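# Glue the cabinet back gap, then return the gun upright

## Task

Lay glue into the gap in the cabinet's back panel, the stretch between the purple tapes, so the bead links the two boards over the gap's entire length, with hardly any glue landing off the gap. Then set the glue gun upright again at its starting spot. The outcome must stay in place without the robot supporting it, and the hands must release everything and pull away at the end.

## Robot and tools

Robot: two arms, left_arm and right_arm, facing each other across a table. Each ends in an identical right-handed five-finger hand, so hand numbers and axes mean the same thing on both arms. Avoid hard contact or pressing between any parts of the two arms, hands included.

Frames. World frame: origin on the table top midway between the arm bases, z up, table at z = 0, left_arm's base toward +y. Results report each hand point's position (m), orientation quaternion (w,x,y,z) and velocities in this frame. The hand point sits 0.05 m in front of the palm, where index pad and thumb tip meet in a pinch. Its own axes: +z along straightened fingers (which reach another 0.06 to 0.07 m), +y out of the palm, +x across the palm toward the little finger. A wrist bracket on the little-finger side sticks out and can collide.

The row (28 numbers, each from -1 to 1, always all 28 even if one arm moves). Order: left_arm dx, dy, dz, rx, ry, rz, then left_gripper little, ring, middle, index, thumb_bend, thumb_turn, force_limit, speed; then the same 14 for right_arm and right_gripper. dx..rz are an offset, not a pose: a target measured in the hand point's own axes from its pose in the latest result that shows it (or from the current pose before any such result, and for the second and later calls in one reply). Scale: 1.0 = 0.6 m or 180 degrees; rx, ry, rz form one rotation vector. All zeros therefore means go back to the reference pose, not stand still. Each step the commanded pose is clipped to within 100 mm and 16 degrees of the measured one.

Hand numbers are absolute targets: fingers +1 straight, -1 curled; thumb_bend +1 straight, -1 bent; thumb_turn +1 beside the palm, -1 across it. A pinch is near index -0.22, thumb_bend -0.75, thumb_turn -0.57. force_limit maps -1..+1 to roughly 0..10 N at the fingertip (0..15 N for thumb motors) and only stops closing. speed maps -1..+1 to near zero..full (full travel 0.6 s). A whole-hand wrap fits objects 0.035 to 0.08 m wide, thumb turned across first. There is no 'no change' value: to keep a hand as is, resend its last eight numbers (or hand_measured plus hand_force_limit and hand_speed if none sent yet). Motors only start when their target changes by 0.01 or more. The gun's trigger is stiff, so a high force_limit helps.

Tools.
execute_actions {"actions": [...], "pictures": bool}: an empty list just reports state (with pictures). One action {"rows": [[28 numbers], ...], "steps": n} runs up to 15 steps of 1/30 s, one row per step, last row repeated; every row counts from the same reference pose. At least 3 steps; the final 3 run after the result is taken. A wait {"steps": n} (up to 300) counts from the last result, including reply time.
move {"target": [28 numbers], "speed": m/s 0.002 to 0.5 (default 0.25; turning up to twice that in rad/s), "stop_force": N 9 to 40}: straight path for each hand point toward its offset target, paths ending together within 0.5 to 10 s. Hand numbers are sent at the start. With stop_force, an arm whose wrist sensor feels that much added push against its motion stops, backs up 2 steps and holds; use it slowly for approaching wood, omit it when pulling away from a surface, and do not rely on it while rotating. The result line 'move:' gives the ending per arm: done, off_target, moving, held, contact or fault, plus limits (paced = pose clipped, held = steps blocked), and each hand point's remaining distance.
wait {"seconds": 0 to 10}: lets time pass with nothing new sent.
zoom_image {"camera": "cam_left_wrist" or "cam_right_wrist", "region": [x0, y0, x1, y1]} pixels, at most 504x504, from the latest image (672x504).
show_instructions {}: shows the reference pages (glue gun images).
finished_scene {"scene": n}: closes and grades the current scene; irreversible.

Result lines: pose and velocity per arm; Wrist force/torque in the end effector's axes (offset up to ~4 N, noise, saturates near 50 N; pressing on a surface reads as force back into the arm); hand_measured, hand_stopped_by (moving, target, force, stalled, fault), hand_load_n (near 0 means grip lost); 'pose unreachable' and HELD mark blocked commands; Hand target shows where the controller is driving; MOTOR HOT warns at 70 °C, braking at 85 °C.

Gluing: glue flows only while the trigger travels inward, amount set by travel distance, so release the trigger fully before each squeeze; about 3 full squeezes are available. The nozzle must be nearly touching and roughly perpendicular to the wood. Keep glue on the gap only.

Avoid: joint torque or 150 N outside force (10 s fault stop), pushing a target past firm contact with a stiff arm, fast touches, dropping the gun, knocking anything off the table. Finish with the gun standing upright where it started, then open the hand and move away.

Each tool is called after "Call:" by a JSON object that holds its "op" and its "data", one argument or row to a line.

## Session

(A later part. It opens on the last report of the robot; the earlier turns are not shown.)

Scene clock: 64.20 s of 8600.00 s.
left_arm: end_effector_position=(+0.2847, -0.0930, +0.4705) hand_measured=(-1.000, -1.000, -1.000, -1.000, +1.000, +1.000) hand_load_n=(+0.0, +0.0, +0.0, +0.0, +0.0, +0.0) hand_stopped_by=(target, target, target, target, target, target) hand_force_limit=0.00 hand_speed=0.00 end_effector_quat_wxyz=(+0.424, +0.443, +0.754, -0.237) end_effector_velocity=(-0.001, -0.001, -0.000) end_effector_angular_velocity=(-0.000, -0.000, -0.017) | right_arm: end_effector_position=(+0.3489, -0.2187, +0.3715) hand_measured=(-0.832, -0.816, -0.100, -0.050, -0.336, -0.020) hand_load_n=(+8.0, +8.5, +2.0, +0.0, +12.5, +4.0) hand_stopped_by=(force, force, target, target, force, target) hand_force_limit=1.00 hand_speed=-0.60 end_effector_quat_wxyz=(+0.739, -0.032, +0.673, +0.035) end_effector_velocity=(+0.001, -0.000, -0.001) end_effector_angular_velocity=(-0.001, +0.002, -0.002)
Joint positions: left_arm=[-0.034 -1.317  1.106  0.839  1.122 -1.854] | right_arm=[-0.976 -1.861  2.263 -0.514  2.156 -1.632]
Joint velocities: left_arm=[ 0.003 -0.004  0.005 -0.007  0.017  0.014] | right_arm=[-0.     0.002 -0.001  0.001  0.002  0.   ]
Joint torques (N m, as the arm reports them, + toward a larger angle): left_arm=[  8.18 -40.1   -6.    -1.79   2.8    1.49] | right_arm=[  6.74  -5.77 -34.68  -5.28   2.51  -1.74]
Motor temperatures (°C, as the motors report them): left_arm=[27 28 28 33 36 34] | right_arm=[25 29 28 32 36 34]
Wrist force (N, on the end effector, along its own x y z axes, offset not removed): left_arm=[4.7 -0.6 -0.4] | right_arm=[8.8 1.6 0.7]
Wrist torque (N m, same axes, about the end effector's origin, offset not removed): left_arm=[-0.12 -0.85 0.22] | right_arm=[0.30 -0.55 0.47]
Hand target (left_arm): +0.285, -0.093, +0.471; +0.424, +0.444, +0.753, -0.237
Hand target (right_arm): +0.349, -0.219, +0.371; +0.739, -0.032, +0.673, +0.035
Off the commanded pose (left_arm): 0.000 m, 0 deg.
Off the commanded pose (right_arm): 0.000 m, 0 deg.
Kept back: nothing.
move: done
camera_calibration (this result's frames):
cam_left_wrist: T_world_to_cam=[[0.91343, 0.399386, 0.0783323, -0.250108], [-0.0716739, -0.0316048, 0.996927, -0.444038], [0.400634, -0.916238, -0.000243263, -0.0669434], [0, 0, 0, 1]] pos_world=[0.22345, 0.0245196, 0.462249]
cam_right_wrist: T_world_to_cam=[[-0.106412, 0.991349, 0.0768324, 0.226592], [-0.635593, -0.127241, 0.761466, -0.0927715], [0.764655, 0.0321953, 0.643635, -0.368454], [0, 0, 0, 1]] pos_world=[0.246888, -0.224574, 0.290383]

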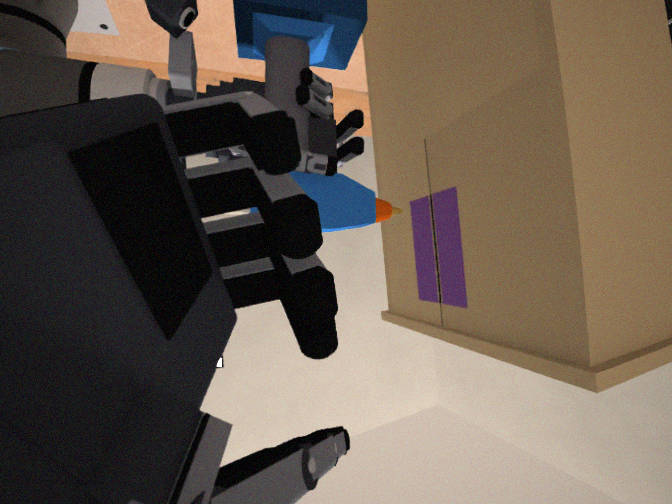

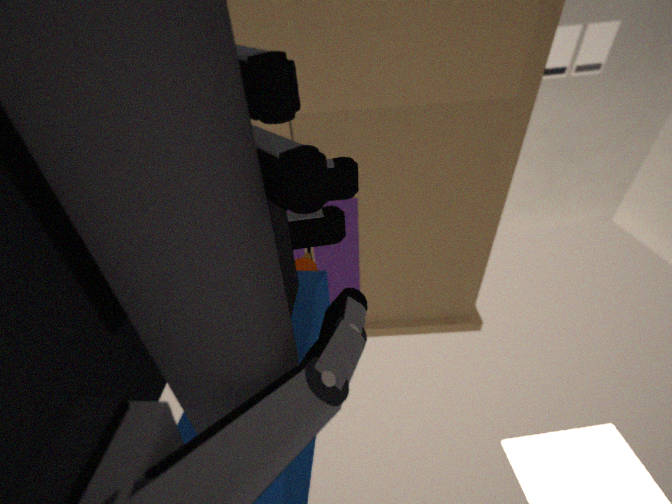

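Call:
{"op": "move", "data": {
  "target": [0,0,0,0,0,0,-1,-1,-1,-1,1,1,0,0, 0.008,0,0.03,0,0.022,0,-1,-1,-0.30,-0.25,-1,-0.02,1,-0.9],
  "speed": 0.03
}}

Call:
{"op": "zoom_image", "data": {
  "camera": "cam_left_wrist",
  "region": [250,20,480,250]
}}

Call:
{"op": "zoom_image", "data": {
  "camera": "cam_right_wrist",
  "region": [250,180,380,300]
}}

Scene clock: 66.03 s of 8600.00 s.
left_arm: end_effector_position=(+0.2847, -0.0930, +0.4705) hand_measured=(-1.000, -1.000, -1.000, -1.000, +1.000, +1.000) hand_load_n=(+0.0, +0.0, +0.0, +0.0, +0.0, +0.0) hand_stopped_by=(target, target, target, target, target, target) hand_force_limit=0.00 hand_speed=0.00 end_effector_quat_wxyz=(+0.424, +0.443, +0.754, -0.237) end_effector_velocity=(-0.000, -0.000, -0.000) end_effector_angular_velocity=(+0.000, +0.000, -0.000) | right_arm: end_effector_position=(+0.3669, -0.2170, +0.3684) hand_measured=(-0.832, -0.816, -0.298, -0.250, -0.336, -0.020) hand_load_n=(+7.5, +8.0, +6.5, +1.5, +13.0, +3.5) hand_stopped_by=(force, force, target, target, force, target) hand_force_limit=1.00 hand_speed=-0.90 end_effector_quat_wxyz=(+0.715, -0.033, +0.697, +0.034) end_effector_velocity=(+0.003, -0.001, +0.000) end_effector_angular_velocity=(-0.000, +0.006, -0.004)
Joint positions: left_arm=[-0.034 -1.317  1.106  0.839  1.122 -1.854] | right_arm=[-1.008 -1.832  2.203 -0.401  2.126 -1.586]
Joint velocities: left_arm=[-0. -0.  0.  0. -0. -0.] | right_arm=[-0.005  0.003 -0.007  0.011 -0.001  0.005]
Joint torques (N m, as the arm reports them, + toward a larger angle): left_arm=[-10.68 -21.06 -34.68   2.55  -2.97  -1.59] | right_arm=[ -8.8   -6.78 -34.27  -1.13  -1.9    2.39]
Motor temperatures (°C, as the motors report them): left_arm=[27 28 28 33 36 34] | right_arm=[25 29 28 32 36 34]
Wrist force (N, on the end effector, along its own x y z axes, offset not removed): left_arm=[3.6 -3.6 -0.7] | right_arm=[8.7 1.5 1.0]
Wrist torque (N m, same axes, about the end effector's origin, offset not removed): left_arm=[-0.58 -0.65 -0.03] | right_arm=[0.29 -0.53 0.41]
Hand target (left_arm): +0.285, -0.093, +0.471; +0.424, +0.443, +0.754, -0.237
Hand target (right_arm): +0.367, -0.217, +0.368; +0.715, -0.033, +0.698, +0.034
Off the commanded pose (left_arm): 0.000 m, 0 deg.
Off the commanded pose (right_arm): 0.000 m, 0 deg.
Kept back: nothing.
move: done
camera_calibration (this result's frames):
cam_left_wrist: T_world_to_cam=[[0.913441, 0.399361, 0.0783317, -0.25011], [-0.0716746, -0.0316018, 0.996927, -0.444038], [0.40061, -0.916249, -0.000242289, -0.0669389], [0, 0, 0, 1]] pos_world=[0.223451, 0.0245192, 0.462248]
cam_right_wrist: T_world_to_cam=[[-0.101147, 0.991853, 0.0774439, 0.225014], [-0.582496, -0.122147, 0.803603, -0.112634], [0.806516, 0.0361709, 0.590105, -0.375105], [0, 0, 0, 1]] pos_world=[0.259679, -0.223371, 0.294439]

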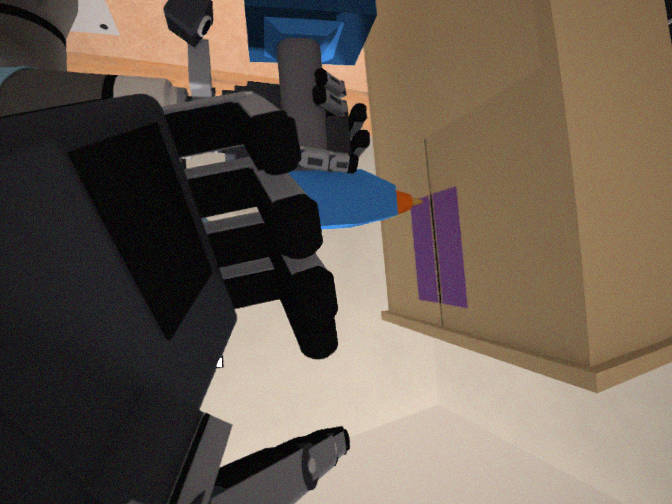

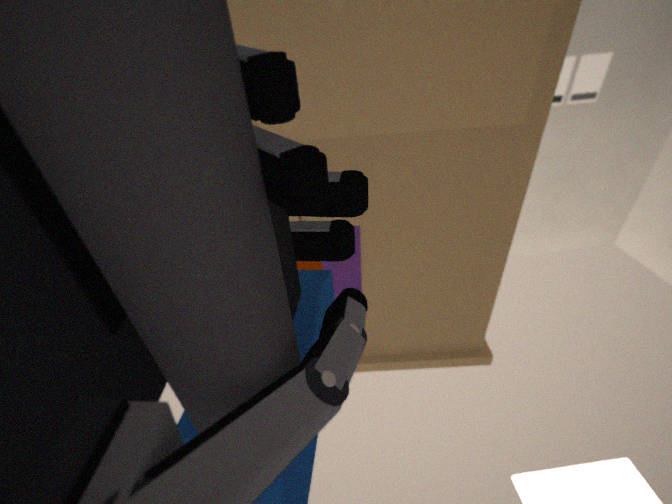

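Region (250, 20, 480, 250) of cam_left_wrist's 672x504 image, scaled by 2.191, with more detail than that image has.

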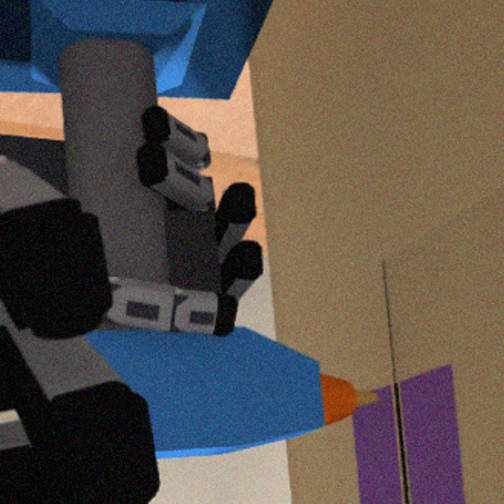

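Region (250, 180, 380, 300) of cam_right_wrist's 672x504 image, scaled by 3.877, with more detail than that image has; it fills the top 465 rows of this view, and the rest is white.

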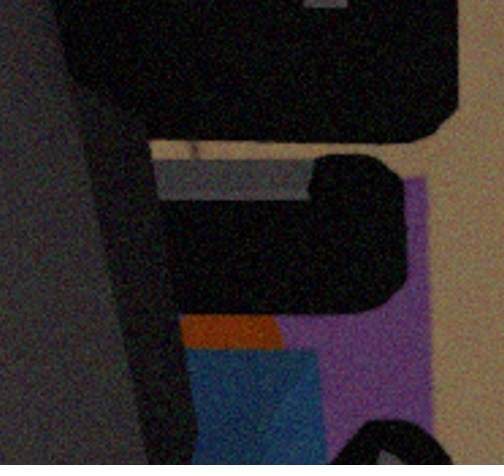

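Call:
{"op": "move", "data": {
  "target": [0,0,0,0,0,0,-1,-1,-1,-1,1,1,0,0, 0,-0.01,0.015,0,0,0,-1,-1,-0.30,-0.25,-1,-0.02,1,-0.9],
  "speed": 0.02
}}

Call:
{"op": "move", "data": {
  "target": [0,0,0,0,0,0,-1,-1,-1,-1,1,1,0,0, 0,0,0.025,0,0,0,-1,-1,-0.30,-0.25,-1,-0.02,1,-0.9],
  "speed": 0.003,
  "stop_force": 9
}}

Call:
{"op": "zoom_image", "data": {
  "camera": "cam_left_wrist",
  "region": [390,160,480,250]
}}

Scene clock: 67.30 s of 8600.00 s.
left_arm: end_effector_position=(+0.2847, -0.0930, +0.4705) hand_measured=(-1.000, -1.000, -1.000, -1.000, +1.000, +1.000) hand_load_n=(+0.0, +0.0, +0.0, +0.0, +0.0, +0.0) hand_stopped_by=(target, target, target, target, target, target) hand_force_limit=0.00 hand_speed=0.00 end_effector_quat_wxyz=(+0.424, +0.443, +0.754, -0.237) end_effector_velocity=(+0.000, +0.000, +0.000) end_effector_angular_velocity=(+0.000, -0.001, +0.000) | right_arm: end_effector_position=(+0.3761, -0.2219, +0.3686) hand_measured=(-0.832, -0.816, -0.298, -0.250, -0.336, -0.020) hand_load_n=(+7.5, +8.0, +6.5, +1.5, +13.0, +3.5) hand_stopped_by=(force, force, target, target, force, target) hand_force_limit=1.00 hand_speed=-0.90 end_effector_quat_wxyz=(+0.715, -0.033, +0.697, +0.034) end_effector_velocity=(+0.003, -0.002, +0.001) end_effector_angular_velocity=(+0.001, -0.001, -0.000)
Joint positions: left_arm=[-0.034 -1.317  1.106  0.839  1.122 -1.854] | right_arm=[-1.045 -1.833  2.203 -0.4    2.09  -1.585]
Joint velocities: left_arm=[ 0.    -0.    -0.     0.    -0.     0.001] | right_arm=[-0.011 -0.001 -0.    -0.001 -0.011 -0.   ]
Joint torques (N m, as the arm reports them, + toward a larger angle): left_arm=[ -9.44 -21.77 -32.98   1.9   -1.81  -0.38] | right_arm=[ -7.64 -22.87 -11.4   -1.65  -1.7    2.38]
Motor temperatures (°C, as the motors report them): left_arm=[27 28 28 33 36 34] | right_arm=[25 29 28 32 36 34]
Wrist force (N, on the end effector, along its own x y z axes, offset not removed): left_arm=[3.3 -1.4 -2.5] | right_arm=[9.7 1.9 2.0]
Wrist torque (N m, same axes, about the end effector's origin, offset not removed): left_arm=[-0.03 -0.47 0.24] | right_arm=[0.26 -0.71 0.53]
Hand target (left_arm): +0.285, -0.093, +0.471; +0.424, +0.443, +0.754, -0.237
Hand target (right_arm): +0.376, -0.222, +0.369; +0.715, -0.033, +0.697, +0.034
Off the commanded pose (left_arm): 0.000 m, 0 deg.
Off the commanded pose (right_arm): 0.000 m, 0 deg.
Kept back: nothing.
move: done
camera_calibration (this result's frames):
cam_left_wrist: T_world_to_cam=[[0.913431, 0.399385, 0.0783323, -0.250108], [-0.0716739, -0.0316047, 0.996927, -0.444038], [0.400634, -0.916238, -0.00024321, -0.0669433], [0, 0, 0, 1]] pos_world=[0.22345, 0.0245196, 0.462249]
cam_right_wrist: T_world_to_cam=[[-0.101068, 0.991867, 0.0773638, 0.230843], [-0.5825, -0.122036, 0.803618, -0.108031], [0.806523, 0.0361557, 0.590096, -0.382468], [0, 0, 0, 1]] pos_world=[0.268872, -0.22832, 0.29465]

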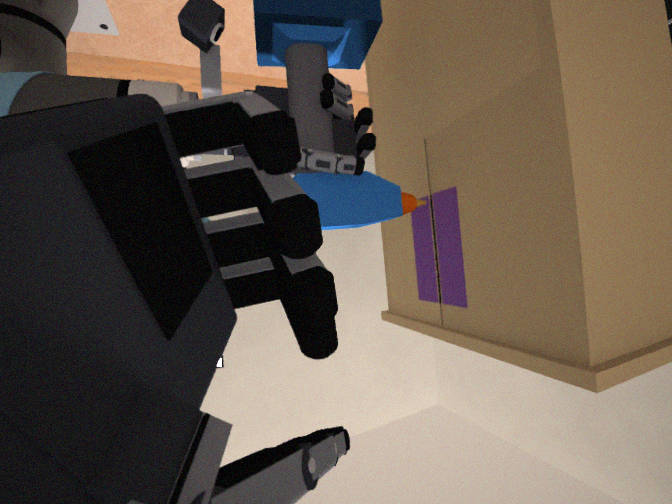

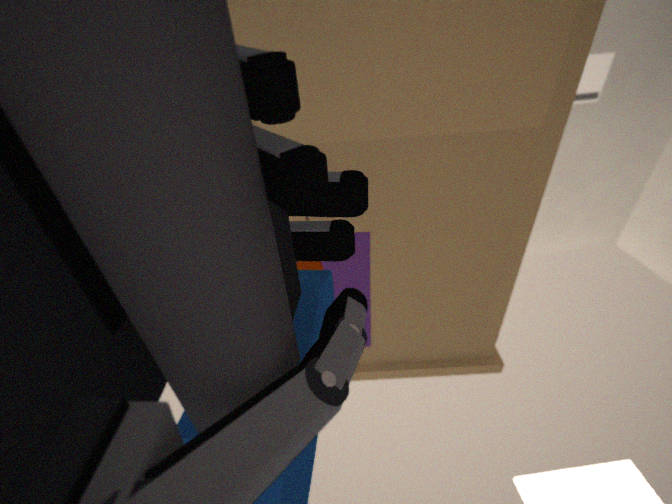

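Scene clock: 71.00 s of 8600.00 s.
left_arm: end_effector_position=(+0.2847, -0.0930, +0.4705) hand_measured=(-1.000, -1.000, -1.000, -1.000, +1.000, +1.000) hand_load_n=(+0.0, +0.0, +0.0, +0.0, +0.0, +0.0) hand_stopped_by=(target, target, target, target, target, target) hand_force_limit=0.00 hand_speed=0.00 end_effector_quat_wxyz=(+0.424, +0.443, +0.754, -0.237) end_effector_velocity=(-0.000, -0.000, +0.000) end_effector_angular_velocity=(-0.000, -0.000, -0.000) | right_arm: end_effector_position=(+0.3861, -0.2210, +0.3689) hand_measured=(-0.832, -0.816, -0.298, -0.250, -0.336, -0.020) hand_load_n=(+8.0, +8.5, +6.5, +1.0, +13.5, +3.0) hand_stopped_by=(force, force, target, target, force, target) hand_force_limit=1.00 hand_speed=-0.90 end_effector_quat_wxyz=(+0.715, -0.033, +0.697, +0.034) end_effector_velocity=(-0.001, -0.000, +0.001) end_effector_angular_velocity=(+0.001, -0.001, +0.000)
Joint positions: left_arm=[-0.034 -1.317  1.106  0.839  1.122 -1.854] | right_arm=[-1.063 -1.816  2.19  -0.404  2.071 -1.584]
Joint velocities: left_arm=[-0. -0. -0.  0. -0.  0.] | right_arm=[ 0.001 -0.002 -0.     0.001  0.001  0.   ]
Joint torques (N m, as the arm reports them, + toward a larger angle): left_arm=[ -9.46 -21.57 -32.83   1.84  -1.57  -0.14] | right_arm=[  5.12 -20.88 -21.53  -5.21   2.23   2.03]
Motor temperatures (°C, as the motors report them): left_arm=[27 28 28 33 36 34] | right_arm=[25 29 28 32 36 34]
Wrist force (N, on the end effector, along its own x y z axes, offset not removed): left_arm=[2.9 -0.7 -0.1] | right_arm=[12.2 -1.2 -15.9]
Wrist torque (N m, same axes, about the end effector's origin, offset not removed): left_arm=[-0.15 -0.50 0.11] | right_arm=[0.77 -1.29 0.63]
Hand target (left_arm): +0.285, -0.093, +0.471; +0.424, +0.443, +0.754, -0.237
Hand target (right_arm): +0.386, -0.221, +0.369; +0.715, -0.033, +0.697, +0.034
Off the commanded pose (left_arm): 0.000 m, 0 deg.
Off the commanded pose (right_arm): 0.005 m, 0 deg.
Kept back: nothing.
move: contact (right_arm)
camera_calibration (this result's frames):
cam_left_wrist: T_world_to_cam=[[0.913431, 0.399385, 0.0783325, -0.250108], [-0.0716741, -0.0316048, 0.996927, -0.444038], [0.400634, -0.916238, -0.000243236, -0.0669433], [0, 0, 0, 1]] pos_world=[0.22345, 0.0245196, 0.462249]
cam_right_wrist: T_world_to_cam=[[-0.101164, 0.991856, 0.0773745, 0.230901], [-0.58257, -0.122104, 0.803556, -0.102329], [0.80646, 0.0362147, 0.590178, -0.390687], [0, 0, 0, 1]] pos_world=[0.278818, -0.227366, 0.294937]

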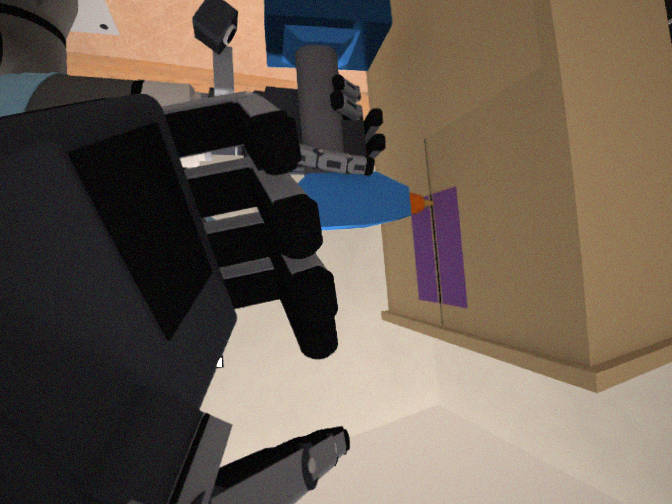

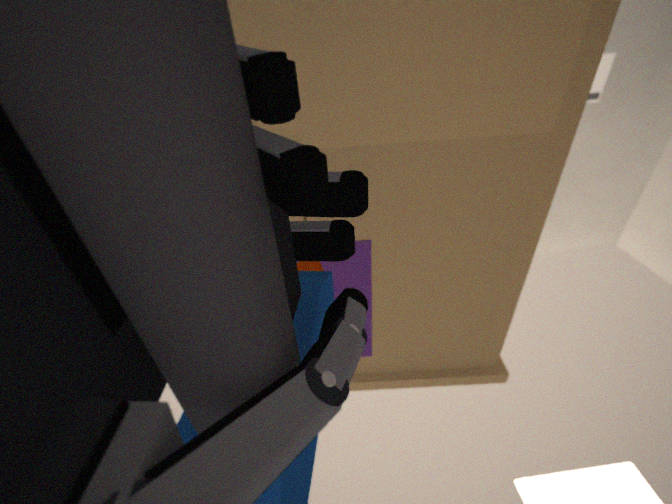

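Region (390, 160, 480, 250) of cam_left_wrist's 672x504 image, scaled by 5.600, with more detail than that image has.

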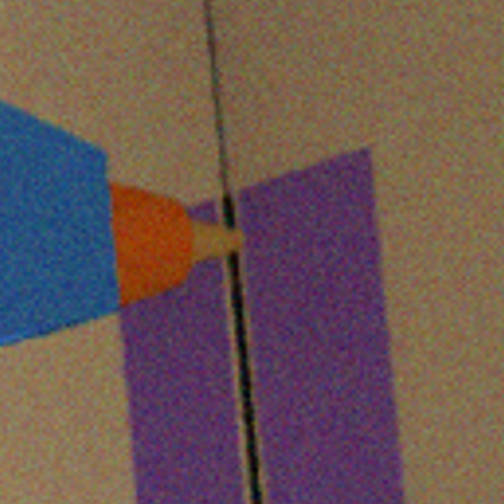

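Call:
{"op": "move", "data": {
  "target": [0,0,0,0,0,0,-1,-1,-1,-1,1,1,0,0, 0.0108,-0.002,-0.002,0,0,0,-1,-1,-0.30,-0.25,-1,-0.02,1,-0.9],
  "speed": 0.006
}}

Call:
{"op": "zoom_image", "data": {
  "camera": "cam_left_wrist",
  "region": [390,160,480,250]
}}

Scene clock: 75.80 s of 8600.00 s.
left_arm: end_effector_position=(+0.2847, -0.0930, +0.4705) hand_measured=(-1.000, -1.000, -1.000, -1.000, +1.000, +1.000) hand_load_n=(+0.0, +0.0, +0.0, +0.0, +0.0, +0.0) hand_stopped_by=(target, target, target, target, target, target) hand_force_limit=0.00 hand_speed=0.00 end_effector_quat_wxyz=(+0.424, +0.443, +0.754, -0.237) end_effector_velocity=(-0.001, -0.000, -0.000) end_effector_angular_velocity=(+0.001, -0.000, -0.001) | right_arm: end_effector_position=(+0.3852, -0.2222, +0.3626) hand_measured=(-0.832, -0.816, -0.298, -0.250, -0.336, -0.020) hand_load_n=(+8.0, +8.5, +6.5, +1.0, +12.5, +3.5) hand_stopped_by=(force, force, target, target, force, target) hand_force_limit=1.00 hand_speed=-0.90 end_effector_quat_wxyz=(+0.715, -0.033, +0.697, +0.034) end_effector_velocity=(+0.000, -0.001, -0.002) end_effector_angular_velocity=(+0.000, +0.000, -0.002)
Joint positions: left_arm=[-0.034 -1.317  1.106  0.839  1.122 -1.854] | right_arm=[-1.065 -1.814  2.206 -0.422  2.069 -1.584]
Joint velocities: left_arm=[-0.001  0.     0.    -0.    -0.     0.001] | right_arm=[-0.001  0.001  0.004 -0.005  0.001  0.001]
Joint torques (N m, as the arm reports them, + toward a larger angle): left_arm=[ -8.71 -22.86 -32.01   1.83  -1.56  -0.35] | right_arm=[-10.16  -7.61 -10.74  -5.35  -1.68   2.27]
Motor temperatures (°C, as the motors report them): left_arm=[27 28 28 33 36 34] | right_arm=[25 29 28 32 36 34]
Wrist force (N, on the end effector, along its own x y z axes, offset not removed): left_arm=[1.5 2.5 0.0] | right_arm=[9.7 0.1 1.3]
Wrist torque (N m, same axes, about the end effector's origin, offset not removed): left_arm=[0.25 -0.27 0.14] | right_arm=[0.03 -0.68 0.45]
Hand target (left_arm): +0.285, -0.093, +0.471; +0.424, +0.443, +0.754, -0.237
Hand target (right_arm): +0.385, -0.222, +0.362; +0.715, -0.033, +0.697, +0.034
Off the commanded pose (left_arm): 0.000 m, 0 deg.
Off the commanded pose (right_arm): 0.000 m, 0 deg.
Kept back: nothing.
After step 90, 0.50 s passed at rest.
move: done
camera_calibration (this result's frames):
cam_left_wrist: T_world_to_cam=[[0.913431, 0.399385, 0.0783323, -0.250108], [-0.0716739, -0.0316046, 0.996927, -0.444038], [0.400633, -0.916238, -0.00024314, -0.0669433], [0, 0, 0, 1]] pos_world=[0.22345, 0.0245196, 0.462249]
cam_right_wrist: T_world_to_cam=[[-0.101156, 0.991862, 0.0773126, 0.232559], [-0.582562, -0.122049, 0.803571, -0.0979247], [0.806467, 0.0362465, 0.590167, -0.386187], [0, 0, 0, 1]] pos_world=[0.277924, -0.228621, 0.288624]

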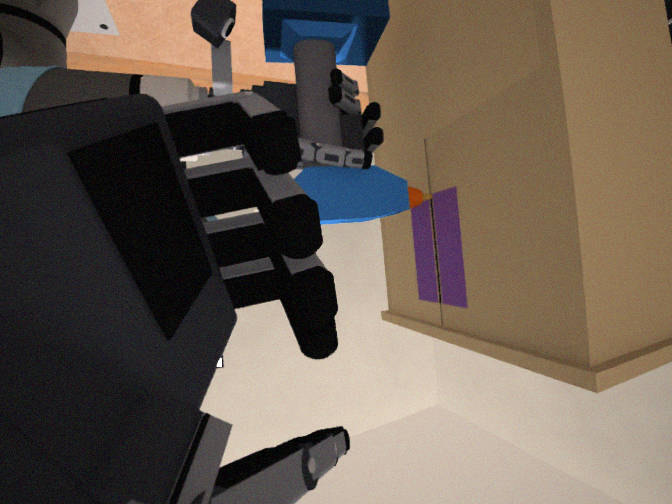

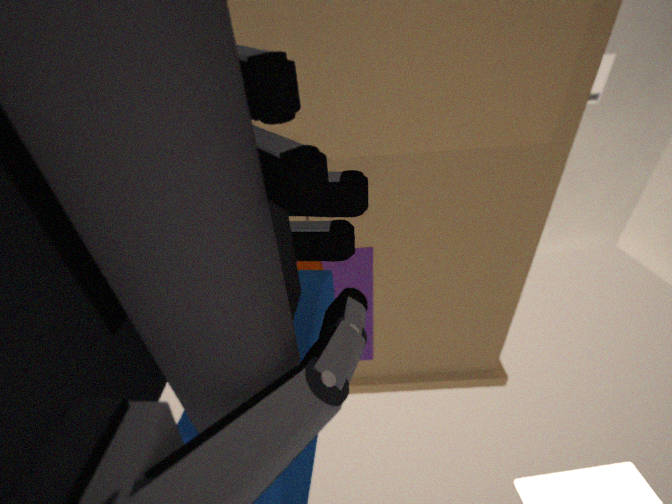

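Region (390, 160, 480, 250) of cam_left_wrist's 672x504 image, scaled by 5.600, with more detail than that image has.

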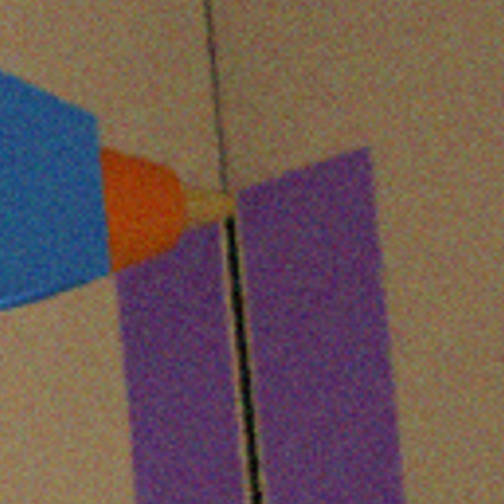

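Call:
{"op": "move", "data": {
  "target": [0,0,0,0,0,0,-1,-1,-1,-1,1,1,0,0, 0,0,0,0,0,0,-1,-1,-0.33,-0.29,-1,-0.02,1,-0.97],
  "speed": 0.006
}}

Call:
{"op": "zoom_image", "data": {
  "camera": "cam_left_wrist",
  "region": [390,160,480,250]
}}

Scene clock: 77.03 s of 8600.00 s.
left_arm: end_effector_position=(+0.2847, -0.0930, +0.4705) hand_measured=(-1.000, -1.000, -1.000, -1.000, +1.000, +1.000) hand_load_n=(+0.0, +0.0, +0.0, +0.0, +0.0, +0.0) hand_stopped_by=(target, target, target, target, target, target) hand_force_limit=0.00 hand_speed=0.00 end_effector_quat_wxyz=(+0.424, +0.443, +0.754, -0.237) end_effector_velocity=(+0.000, +0.000, -0.000) end_effector_angular_velocity=(+0.000, +0.000, +0.000) | right_arm: end_effector_position=(+0.3852, -0.2222, +0.3626) hand_measured=(-0.832, -0.816, -0.328, -0.290, -0.336, -0.020) hand_load_n=(+7.5, +8.5, +7.0, +1.5, +12.5, +3.5) hand_stopped_by=(force, force, target, moving, force, target) hand_force_limit=1.00 hand_speed=-0.97 end_effector_quat_wxyz=(+0.715, -0.033, +0.697, +0.034) end_effector_velocity=(-0.000, +0.000, -0.000) end_effector_angular_velocity=(-0.001, +0.001, +0.001)
Joint positions: left_arm=[-0.034 -1.317  1.106  0.839  1.122 -1.854] | right_arm=[-1.065 -1.814  2.206 -0.422  2.069 -1.584]
Joint velocities: left_arm=[ 0.  0.  0. -0.  0. -0.] | right_arm=[-0.    -0.     0.001  0.    -0.002 -0.   ]
Joint torques (N m, as the arm reports them, + toward a larger angle): left_arm=[ -9.73 -21.66 -32.98   1.95  -1.38  -0.2 ] | right_arm=[  2.43 -23.1  -34.91  -1.12   1.94   0.17]
Motor temperatures (°C, as the motors report them): left_arm=[27 28 28 33 36 34] | right_arm=[25 29 28 32 36 34]
Wrist force (N, on the end effector, along its own x y z axes, offset not removed): left_arm=[0.1 -0.9 -2.0] | right_arm=[7.2 1.2 1.3]
Wrist torque (N m, same axes, about the end effector's origin, offset not removed): left_arm=[-0.05 -0.31 0.03] | right_arm=[0.22 -0.31 0.30]
Hand target (left_arm): +0.285, -0.093, +0.471; +0.424, +0.443, +0.754, -0.237
Hand target (right_arm): +0.385, -0.222, +0.363; +0.715, -0.033, +0.697, +0.034
Off the commanded pose (left_arm): 0.000 m, 0 deg.
Off the commanded pose (right_arm): 0.000 m, 0 deg.
Kept back: nothing.
move: done
camera_calibration (this result's frames):
cam_left_wrist: T_world_to_cam=[[0.913431, 0.399385, 0.0783325, -0.250108], [-0.071674, -0.0316049, 0.996927, -0.444038], [0.400634, -0.916238, -0.000243345, -0.0669432], [0, 0, 0, 1]] pos_world=[0.22345, 0.0245196, 0.462249]
cam_right_wrist: T_world_to_cam=[[-0.10116, 0.991859, 0.0773516, 0.232558], [-0.582544, -0.122082, 0.803578, -0.097923], [0.806479, 0.036229, 0.590151, -0.386202], [0, 0, 0, 1]] pos_world=[0.277945, -0.228627, 0.288618]

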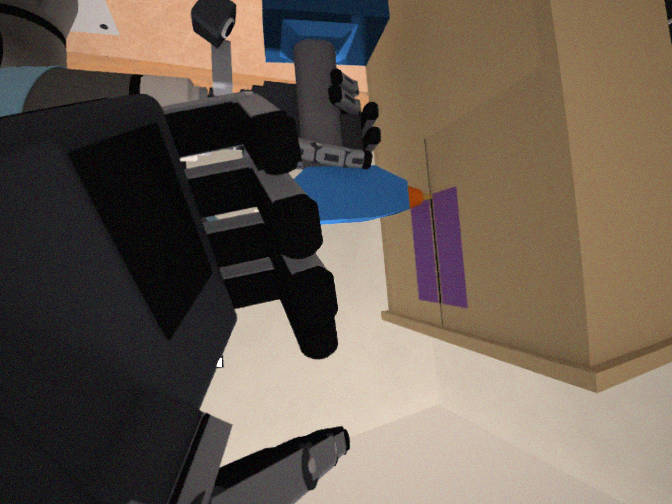

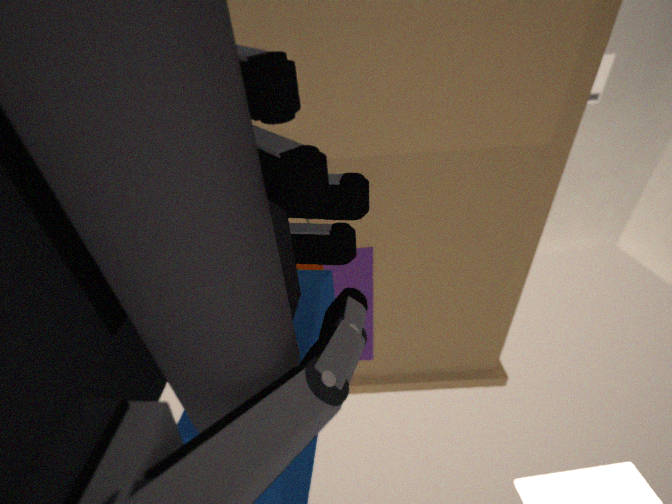

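Region (390, 160, 480, 250) of cam_left_wrist's 672x504 image, scaled by 5.600, with more detail than that image has.

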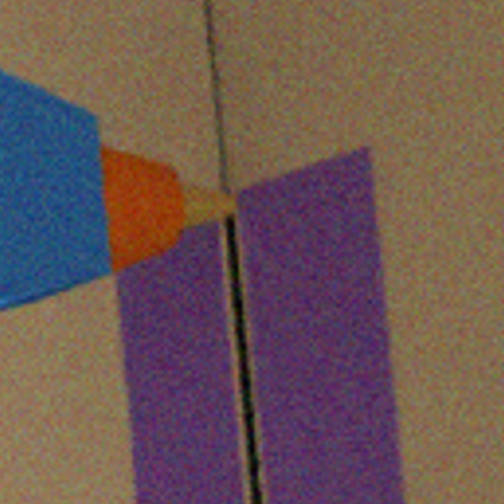

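Call:
{"op": "move", "data": {
  "target": [0,0,0,0,0,0,-1,-1,-1,-1,1,1,0,0, -0.0008,-0.0009,0,0,0,0,-1,-1,-0.36,-0.33,-1,-0.02,1,-0.97],
  "speed": 0.006
}}

Call:
{"op": "zoom_image", "data": {
  "camera": "cam_left_wrist",
  "region": [390,160,480,250]
}}

Scene clock: 78.27 s of 8600.00 s.
left_arm: end_effector_position=(+0.2847, -0.0930, +0.4705) hand_measured=(-1.000, -1.000, -1.000, -1.000, +1.000, +1.000) hand_load_n=(+0.0, +0.0, +0.0, +0.0, +0.0, +0.0) hand_stopped_by=(target, target, target, target, target, target) hand_force_limit=0.00 hand_speed=0.00 end_effector_quat_wxyz=(+0.424, +0.443, +0.754, -0.237) end_effector_velocity=(-0.001, -0.000, +0.000) end_effector_angular_velocity=(-0.001, +0.001, -0.001) | right_arm: end_effector_position=(+0.3852, -0.2228, +0.3631) hand_measured=(-0.832, -0.816, -0.358, -0.330, -0.336, -0.020) hand_load_n=(+7.5, +9.0, +6.0, +2.0, +12.0, +3.5) hand_stopped_by=(force, force, target, moving, force, target) hand_force_limit=1.00 hand_speed=-0.97 end_effector_quat_wxyz=(+0.715, -0.033, +0.697, +0.034) end_effector_velocity=(-0.000, +0.000, +0.000) end_effector_angular_velocity=(+0.001, -0.001, +0.001)
Joint positions: left_arm=[-0.034 -1.317  1.106  0.839  1.122 -1.854] | right_arm=[-1.067 -1.816  2.206 -0.42   2.067 -1.584]
Joint velocities: left_arm=[-0.001 -0.    -0.    -0.     0.    -0.001] | right_arm=[ 0.001  0.    -0.    -0.002 -0.    -0.   ]
Joint torques (N m, as the arm reports them, + toward a larger angle): left_arm=[ -9.73 -22.16 -32.73   1.9   -1.86  -0.14] | right_arm=[ -9.6  -23.48 -26.17  -1.02  -1.71   1.45]
Motor temperatures (°C, as the motors report them): left_arm=[27 28 28 33 36 34] | right_arm=[25 29 28 32 36 34]
Wrist force (N, on the end effector, along its own x y z axes, offset not removed): left_arm=[0.7 -3.3 -0.5] | right_arm=[8.8 0.0 1.7]
Wrist torque (N m, same axes, about the end effector's origin, offset not removed): left_arm=[-0.45 -0.14 -0.07] | right_arm=[0.00 -0.70 0.37]
Hand target (left_arm): +0.285, -0.093, +0.471; +0.424, +0.443, +0.754, -0.237
Hand target (right_arm): +0.385, -0.223, +0.363; +0.715, -0.033, +0.697, +0.034
Off the commanded pose (left_arm): 0.000 m, 0 deg.
Off the commanded pose (right_arm): 0.000 m, 0 deg.
Kept back: nothing.
move: done
camera_calibration (this result's frames):
cam_left_wrist: T_world_to_cam=[[0.913431, 0.399385, 0.0783323, -0.250108], [-0.071674, -0.0316046, 0.996927, -0.444038], [0.400633, -0.916238, -0.000243063, -0.0669434], [0, 0, 0, 1]] pos_world=[0.22345, 0.0245196, 0.462249]
cam_right_wrist: T_world_to_cam=[[-0.101161, 0.991861, 0.0773126, 0.233064], [-0.582576, -0.122053, 0.803559, -0.0983365], [0.806456, 0.0362487, 0.590182, -0.38651], [0, 0, 0, 1]] pos_world=[0.277992, -0.229159, 0.289112]

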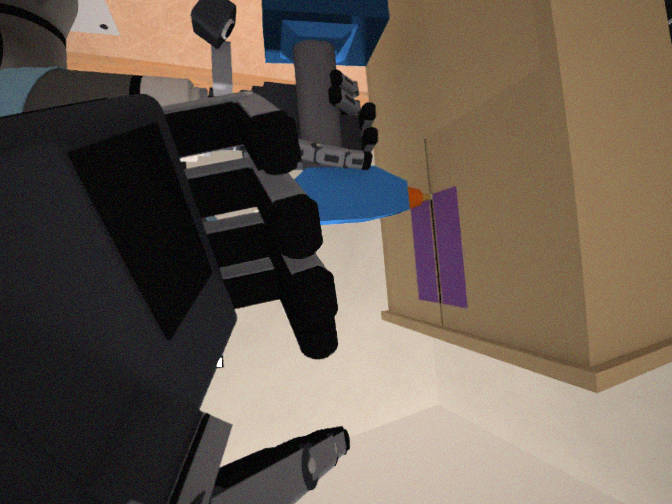

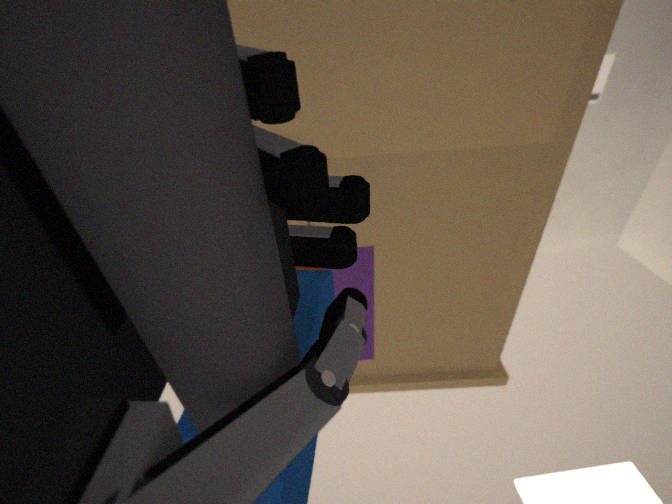

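Region (390, 160, 480, 250) of cam_left_wrist's 672x504 image, scaled by 5.600, with more detail than that image has.

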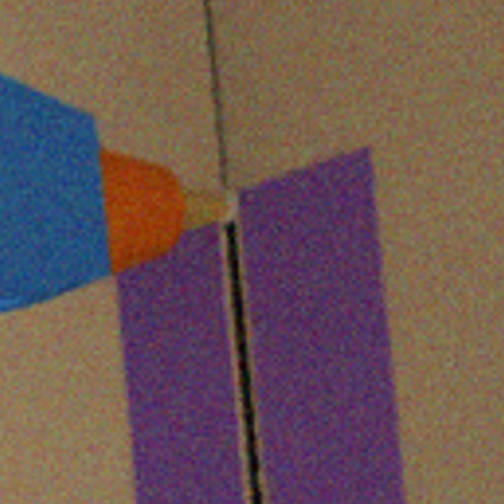

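Call:
{"op": "move", "data": {
  "target": [0,0,0,0,0,0,-1,-1,-1,-1,1,1,0,0, -0.025,0,0.0006,0,0,0,-1,-1,-0.41,-0.38,-1,-0.02,1,-0.988],
  "speed": 0.006
}}

Call:
{"op": "zoom_image", "data": {
  "camera": "cam_left_wrist",
  "region": [390,160,480,250]
}}

Scene clock: 81.23 s of 8600.00 s.
left_arm: end_effector_position=(+0.2847, -0.0930, +0.4705) hand_measured=(-1.000, -1.000, -1.000, -1.000, +1.000, +1.000) hand_load_n=(+0.0, +0.0, +0.0, +0.0, +0.0, +0.0) hand_stopped_by=(target, target, target, target, target, target) hand_force_limit=0.00 hand_speed=0.00 end_effector_quat_wxyz=(+0.424, +0.443, +0.754, -0.237) end_effector_velocity=(+0.000, +0.000, +0.000) end_effector_angular_velocity=(-0.000, -0.000, +0.001) | right_arm: end_effector_position=(+0.3852, -0.2228, +0.3779) hand_measured=(-0.832, -0.816, -0.408, -0.380, -0.336, -0.020) hand_load_n=(+7.5, +9.0, +5.5, +1.5, +12.0, +3.5) hand_stopped_by=(force, force, moving, target, force, target) hand_force_limit=1.00 hand_speed=-0.99 end_effector_quat_wxyz=(+0.715, -0.033, +0.697, +0.034) end_effector_velocity=(-0.000, +0.001, +0.002) end_effector_angular_velocity=(+0.001, -0.001, +0.002)
Joint positions: left_arm=[-0.034 -1.317  1.106  0.839  1.122 -1.854] | right_arm=[-1.067 -1.831  2.177 -0.375  2.067 -1.584]
Joint velocities: left_arm=[ 0.001 -0.    -0.     0.    -0.     0.   ] | right_arm=[ 0.001 -0.002 -0.004  0.004 -0.001 -0.   ]
Joint torques (N m, as the arm reports them, + toward a larger angle): left_arm=[ -9.73 -22.03 -32.22   1.93  -1.68  -0.38] | right_arm=[  8.14 -23.21 -36.61  -1.06   2.75  -0.17]
Motor temperatures (°C, as the motors report them): left_arm=[27 28 28 33 36 34] | right_arm=[25 29 28 32 36 34]
Wrist force (N, on the end effector, along its own x y z axes, offset not removed): left_arm=[0.9 -2.1 -1.6] | right_arm=[8.1 3.2 1.6]
Wrist torque (N m, same axes, about the end effector's origin, offset not removed): left_arm=[-0.14 -0.16 -0.15] | right_arm=[0.23 -0.48 0.31]
Hand target (left_arm): +0.285, -0.093, +0.471; +0.424, +0.443, +0.754, -0.237
Hand target (right_arm): +0.385, -0.223, +0.378; +0.715, -0.033, +0.697, +0.034
Off the commanded pose (left_arm): 0.000 m, 0 deg.
Off the commanded pose (right_arm): 0.000 m, 0 deg.
Kept back: nothing.
move: done
camera_calibration (this result's frames):
cam_left_wrist: T_world_to_cam=[[0.913431, 0.399385, 0.0783323, -0.250108], [-0.0716739, -0.0316048, 0.996927, -0.444038], [0.400633, -0.916238, -0.000243332, -0.0669432], [0, 0, 0, 1]] pos_world=[0.22345, 0.0245196, 0.462249]
cam_right_wrist: T_world_to_cam=[[-0.101131, 0.991863, 0.0773267, 0.231919], [-0.582592, -0.122047, 0.803549, -0.110244], [0.806449, 0.0362137, 0.590194, -0.395244], [0, 0, 0, 1]] pos_world=[0.277972, -0.229174, 0.303924]

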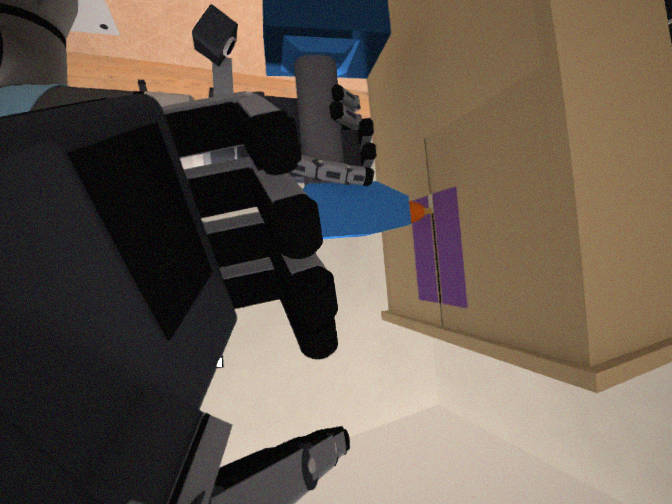

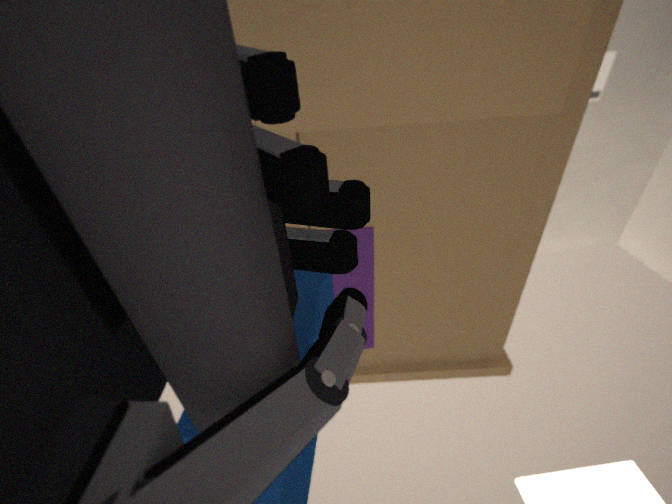

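Region (390, 160, 480, 250) of cam_left_wrist's 672x504 image, scaled by 5.600, with more detail than that image has.

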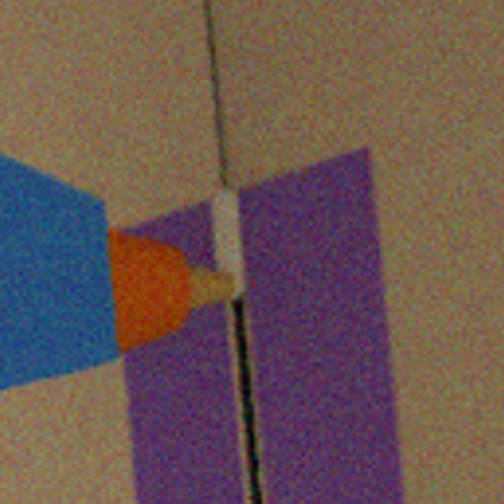

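Call:
{"op": "move", "data": {
  "target": [0,0,0,0,0,0,-1,-1,-1,-1,1,1,0,0, -0.0333,0.0018,0.0009,0,0,0,-1,-1,-0.476,-0.446,-1,-0.02,1,-0.988],
  "speed": 0.006
}}

Call:
{"op": "zoom_image", "data": {
  "camera": "cam_left_wrist",
  "region": [390,180,480,270]
}}

Scene clock: 85.00 s of 8600.00 s.
left_arm: end_effector_position=(+0.2847, -0.0930, +0.4705) hand_measured=(-1.000, -1.000, -1.000, -1.000, +1.000, +1.000) hand_load_n=(+0.0, +0.0, +0.0, +0.0, +0.0, +0.0) hand_stopped_by=(target, target, target, target, target, target) hand_force_limit=0.00 hand_speed=0.00 end_effector_quat_wxyz=(+0.424, +0.443, +0.754, -0.237) end_effector_velocity=(-0.000, +0.000, -0.000) end_effector_angular_velocity=(-0.000, +0.001, +0.000) | right_arm: end_effector_position=(+0.3851, -0.2217, +0.3977) hand_measured=(-0.832, -0.816, -0.474, -0.446, -0.336, -0.020) hand_load_n=(+8.0, +9.0, +5.5, +1.5, +11.5, +3.5) hand_stopped_by=(force, force, moving, target, force, target) hand_force_limit=1.00 hand_speed=-0.99 end_effector_quat_wxyz=(+0.715, -0.033, +0.697, +0.034) end_effector_velocity=(+0.000, -0.000, +0.002) end_effector_angular_velocity=(+0.000, -0.000, -0.001)
Joint positions: left_arm=[-0.034 -1.317  1.106  0.839  1.122 -1.854] | right_arm=[-1.064 -1.846  2.134 -0.317  2.071 -1.584]
Joint velocities: left_arm=[-0.    -0.     0.    -0.     0.    -0.001] | right_arm=[ 0.    -0.001 -0.004  0.005  0.001  0.   ]
Joint torques (N m, as the arm reports them, + toward a larger angle): left_arm=[ -8.65 -22.4  -32.7    2.08  -1.57  -0.17] | right_arm=[  7.31 -21.84 -36.81  -1.18   2.5   -1.85]
Motor temperatures (°C, as the motors report them): left_arm=[27 28 28 33 36 34] | right_arm=[25 29 28 32 36 34]
Wrist force (N, on the end effector, along its own x y z axes, offset not removed): left_arm=[3.0 -1.7 1.0] | right_arm=[8.3 1.6 -0.5]
Wrist torque (N m, same axes, about the end effector's origin, offset not removed): left_arm=[-0.49 -0.59 0.17] | right_arm=[0.24 -0.51 0.35]
Hand target (left_arm): +0.285, -0.093, +0.471; +0.424, +0.443, +0.754, -0.237
Hand target (right_arm): +0.385, -0.222, +0.398; +0.715, -0.033, +0.697, +0.034
Off the commanded pose (left_arm): 0.000 m, 0 deg.
Off the commanded pose (right_arm): 0.000 m, 0 deg.
Kept back: nothing.
move: done
camera_calibration (this result's frames):
cam_left_wrist: T_world_to_cam=[[0.913431, 0.399385, 0.0783321, -0.250108], [-0.0716738, -0.0316046, 0.996927, -0.444038], [0.400634, -0.916238, -0.000243143, -0.0669433], [0, 0, 0, 1]] pos_world=[0.22345, 0.0245196, 0.462249]
cam_right_wrist: T_world_to_cam=[[-0.101132, 0.991863, 0.0773338, 0.229325], [-0.5826, -0.122054, 0.803543, -0.126065], [0.806443, 0.0362096, 0.590202, -0.4069], [0, 0, 0, 1]] pos_world=[0.277888, -0.228112, 0.323717]

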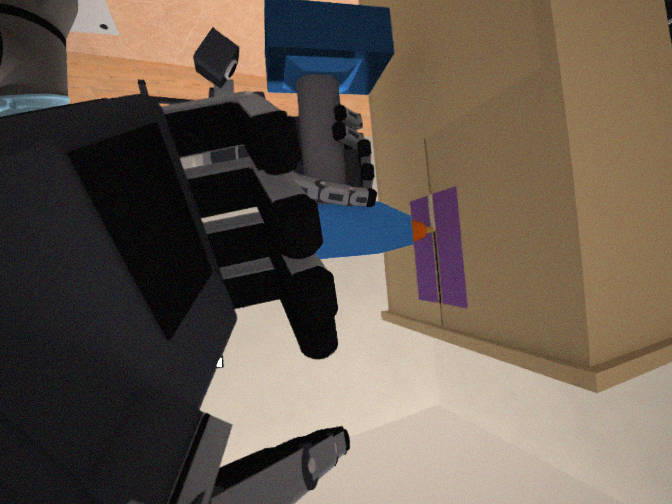

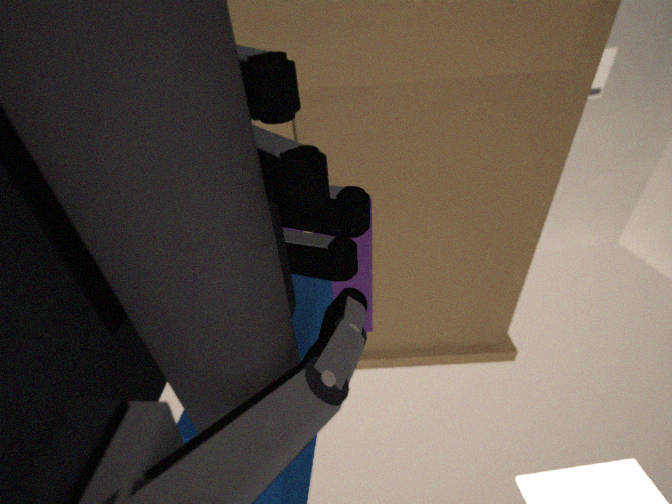

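Region (390, 180, 480, 270) of cam_left_wrist's 672x504 image, scaled by 5.600, with more detail than that image has.

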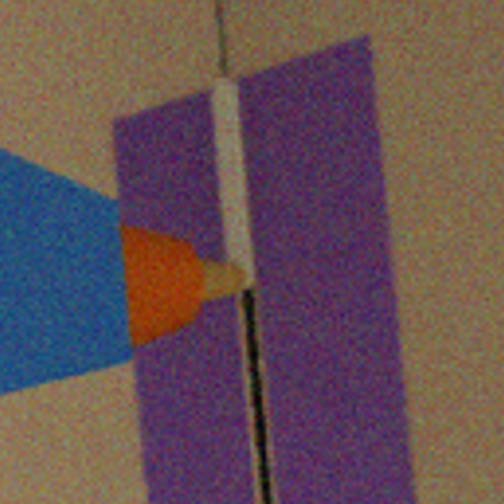

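Call:
{"op": "move", "data": {
  "target": [0,0,0,0,0,0,-1,-1,-1,-1,1,1,0,0, -0.0417,0.0011,0.00105,0,0,0,-1,-1,-0.559,-0.529,-1,-0.02,1,-0.988],
  "speed": 0.006
}}

Call:
{"op": "zoom_image", "data": {
  "camera": "cam_left_wrist",
  "region": [390,210,480,300]
}}

Scene clock: 89.60 s of 8600.00 s.
left_arm: end_effector_position=(+0.2847, -0.0930, +0.4705) hand_measured=(-1.000, -1.000, -1.000, -1.000, +1.000, +1.000) hand_load_n=(+0.0, +0.0, +0.0, +0.0, +0.0, +0.0) hand_stopped_by=(target, target, target, target, target, target) hand_force_limit=0.00 hand_speed=0.00 end_effector_quat_wxyz=(+0.424, +0.443, +0.754, -0.237) end_effector_velocity=(-0.000, -0.000, +0.000) end_effector_angular_velocity=(+0.001, -0.001, -0.001) | right_arm: end_effector_position=(+0.3850, -0.2211, +0.4225) hand_measured=(-0.832, -0.816, -0.556, -0.528, -0.336, -0.020) hand_load_n=(+8.0, +9.0, +6.0, +2.0, +11.5, +3.5) hand_stopped_by=(force, force, target, target, force, target) hand_force_limit=1.00 hand_speed=-0.99 end_effector_quat_wxyz=(+0.715, -0.033, +0.697, +0.034) end_effector_velocity=(-0.000, +0.000, +0.002) end_effector_angular_velocity=(+0.000, -0.000, +0.000)
Joint positions: left_arm=[-0.034 -1.317  1.106  0.839  1.122 -1.854] | right_arm=[-1.061 -1.861  2.079 -0.247  2.073 -1.584]
Joint velocities: left_arm=[-0.     0.    -0.     0.    -0.     0.001] | right_arm=[ 0.001 -0.001 -0.004  0.004  0.     0.   ]
Joint torques (N m, as the arm reports them, + toward a larger angle): left_arm=[ -9.59 -22.64 -32.23   1.89  -1.56  -0.43] | right_arm=[  6.77 -20.85 -36.22  -1.6    2.25  -1.81]
Motor temperatures (°C, as the motors report them): left_arm=[27 28 28 33 36 34] | right_arm=[25 29 28 32 36 34]
Wrist force (N, on the end effector, along its own x y z axes, offset not removed): left_arm=[1.9 -2.6 0.6] | right_arm=[9.7 0.4 -4.5]
Wrist torque (N m, same axes, about the end effector's origin, offset not removed): left_arm=[-0.52 -0.32 0.03] | right_arm=[0.39 -0.87 0.42]
Hand target (left_arm): +0.285, -0.093, +0.471; +0.424, +0.443, +0.754, -0.237
Hand target (right_arm): +0.385, -0.221, +0.423; +0.715, -0.033, +0.697, +0.034
Off the commanded pose (left_arm): 0.000 m, 0 deg.
Off the commanded pose (right_arm): 0.000 m, 0 deg.
Kept back: nothing.
move: done
camera_calibration (this result's frames):
cam_left_wrist: T_world_to_cam=[[0.913431, 0.399385, 0.0783324, -0.250108], [-0.071674, -0.0316048, 0.996927, -0.444038], [0.400634, -0.916238, -0.000243242, -0.0669433], [0, 0, 0, 1]] pos_world=[0.22345, 0.0245196, 0.462249]
cam_right_wrist: T_world_to_cam=[[-0.101135, 0.991862, 0.0773368, 0.226756], [-0.582609, -0.122058, 0.803535, -0.145987], [0.806436, 0.0362082, 0.590212, -0.421513], [0, 0, 0, 1]] pos_world=[0.277803, -0.227468, 0.348551]

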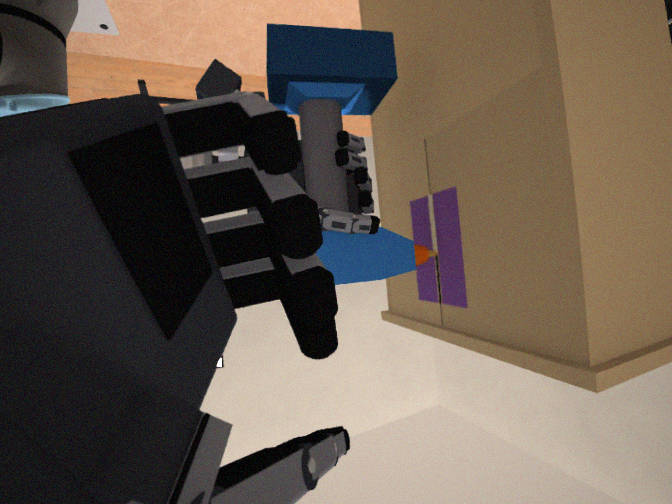

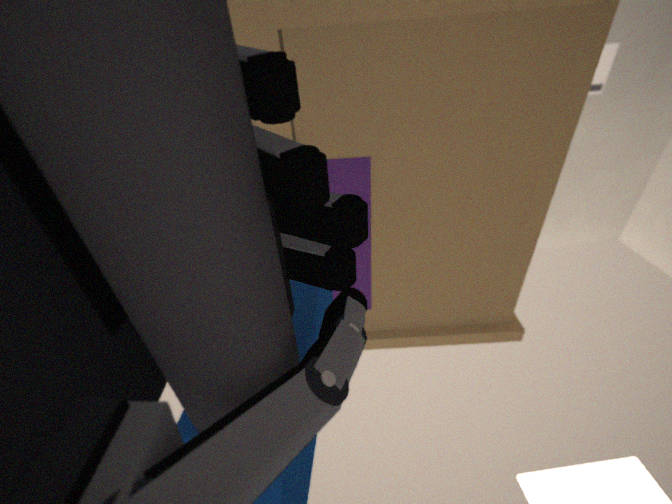

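Region (390, 210, 480, 300) of cam_left_wrist's 672x504 image, scaled by 5.600, with more detail than that image has.

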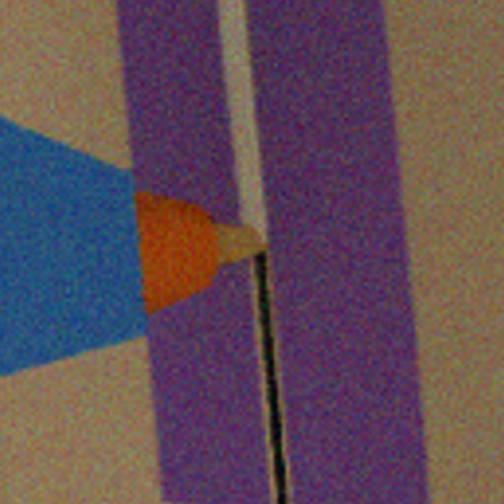

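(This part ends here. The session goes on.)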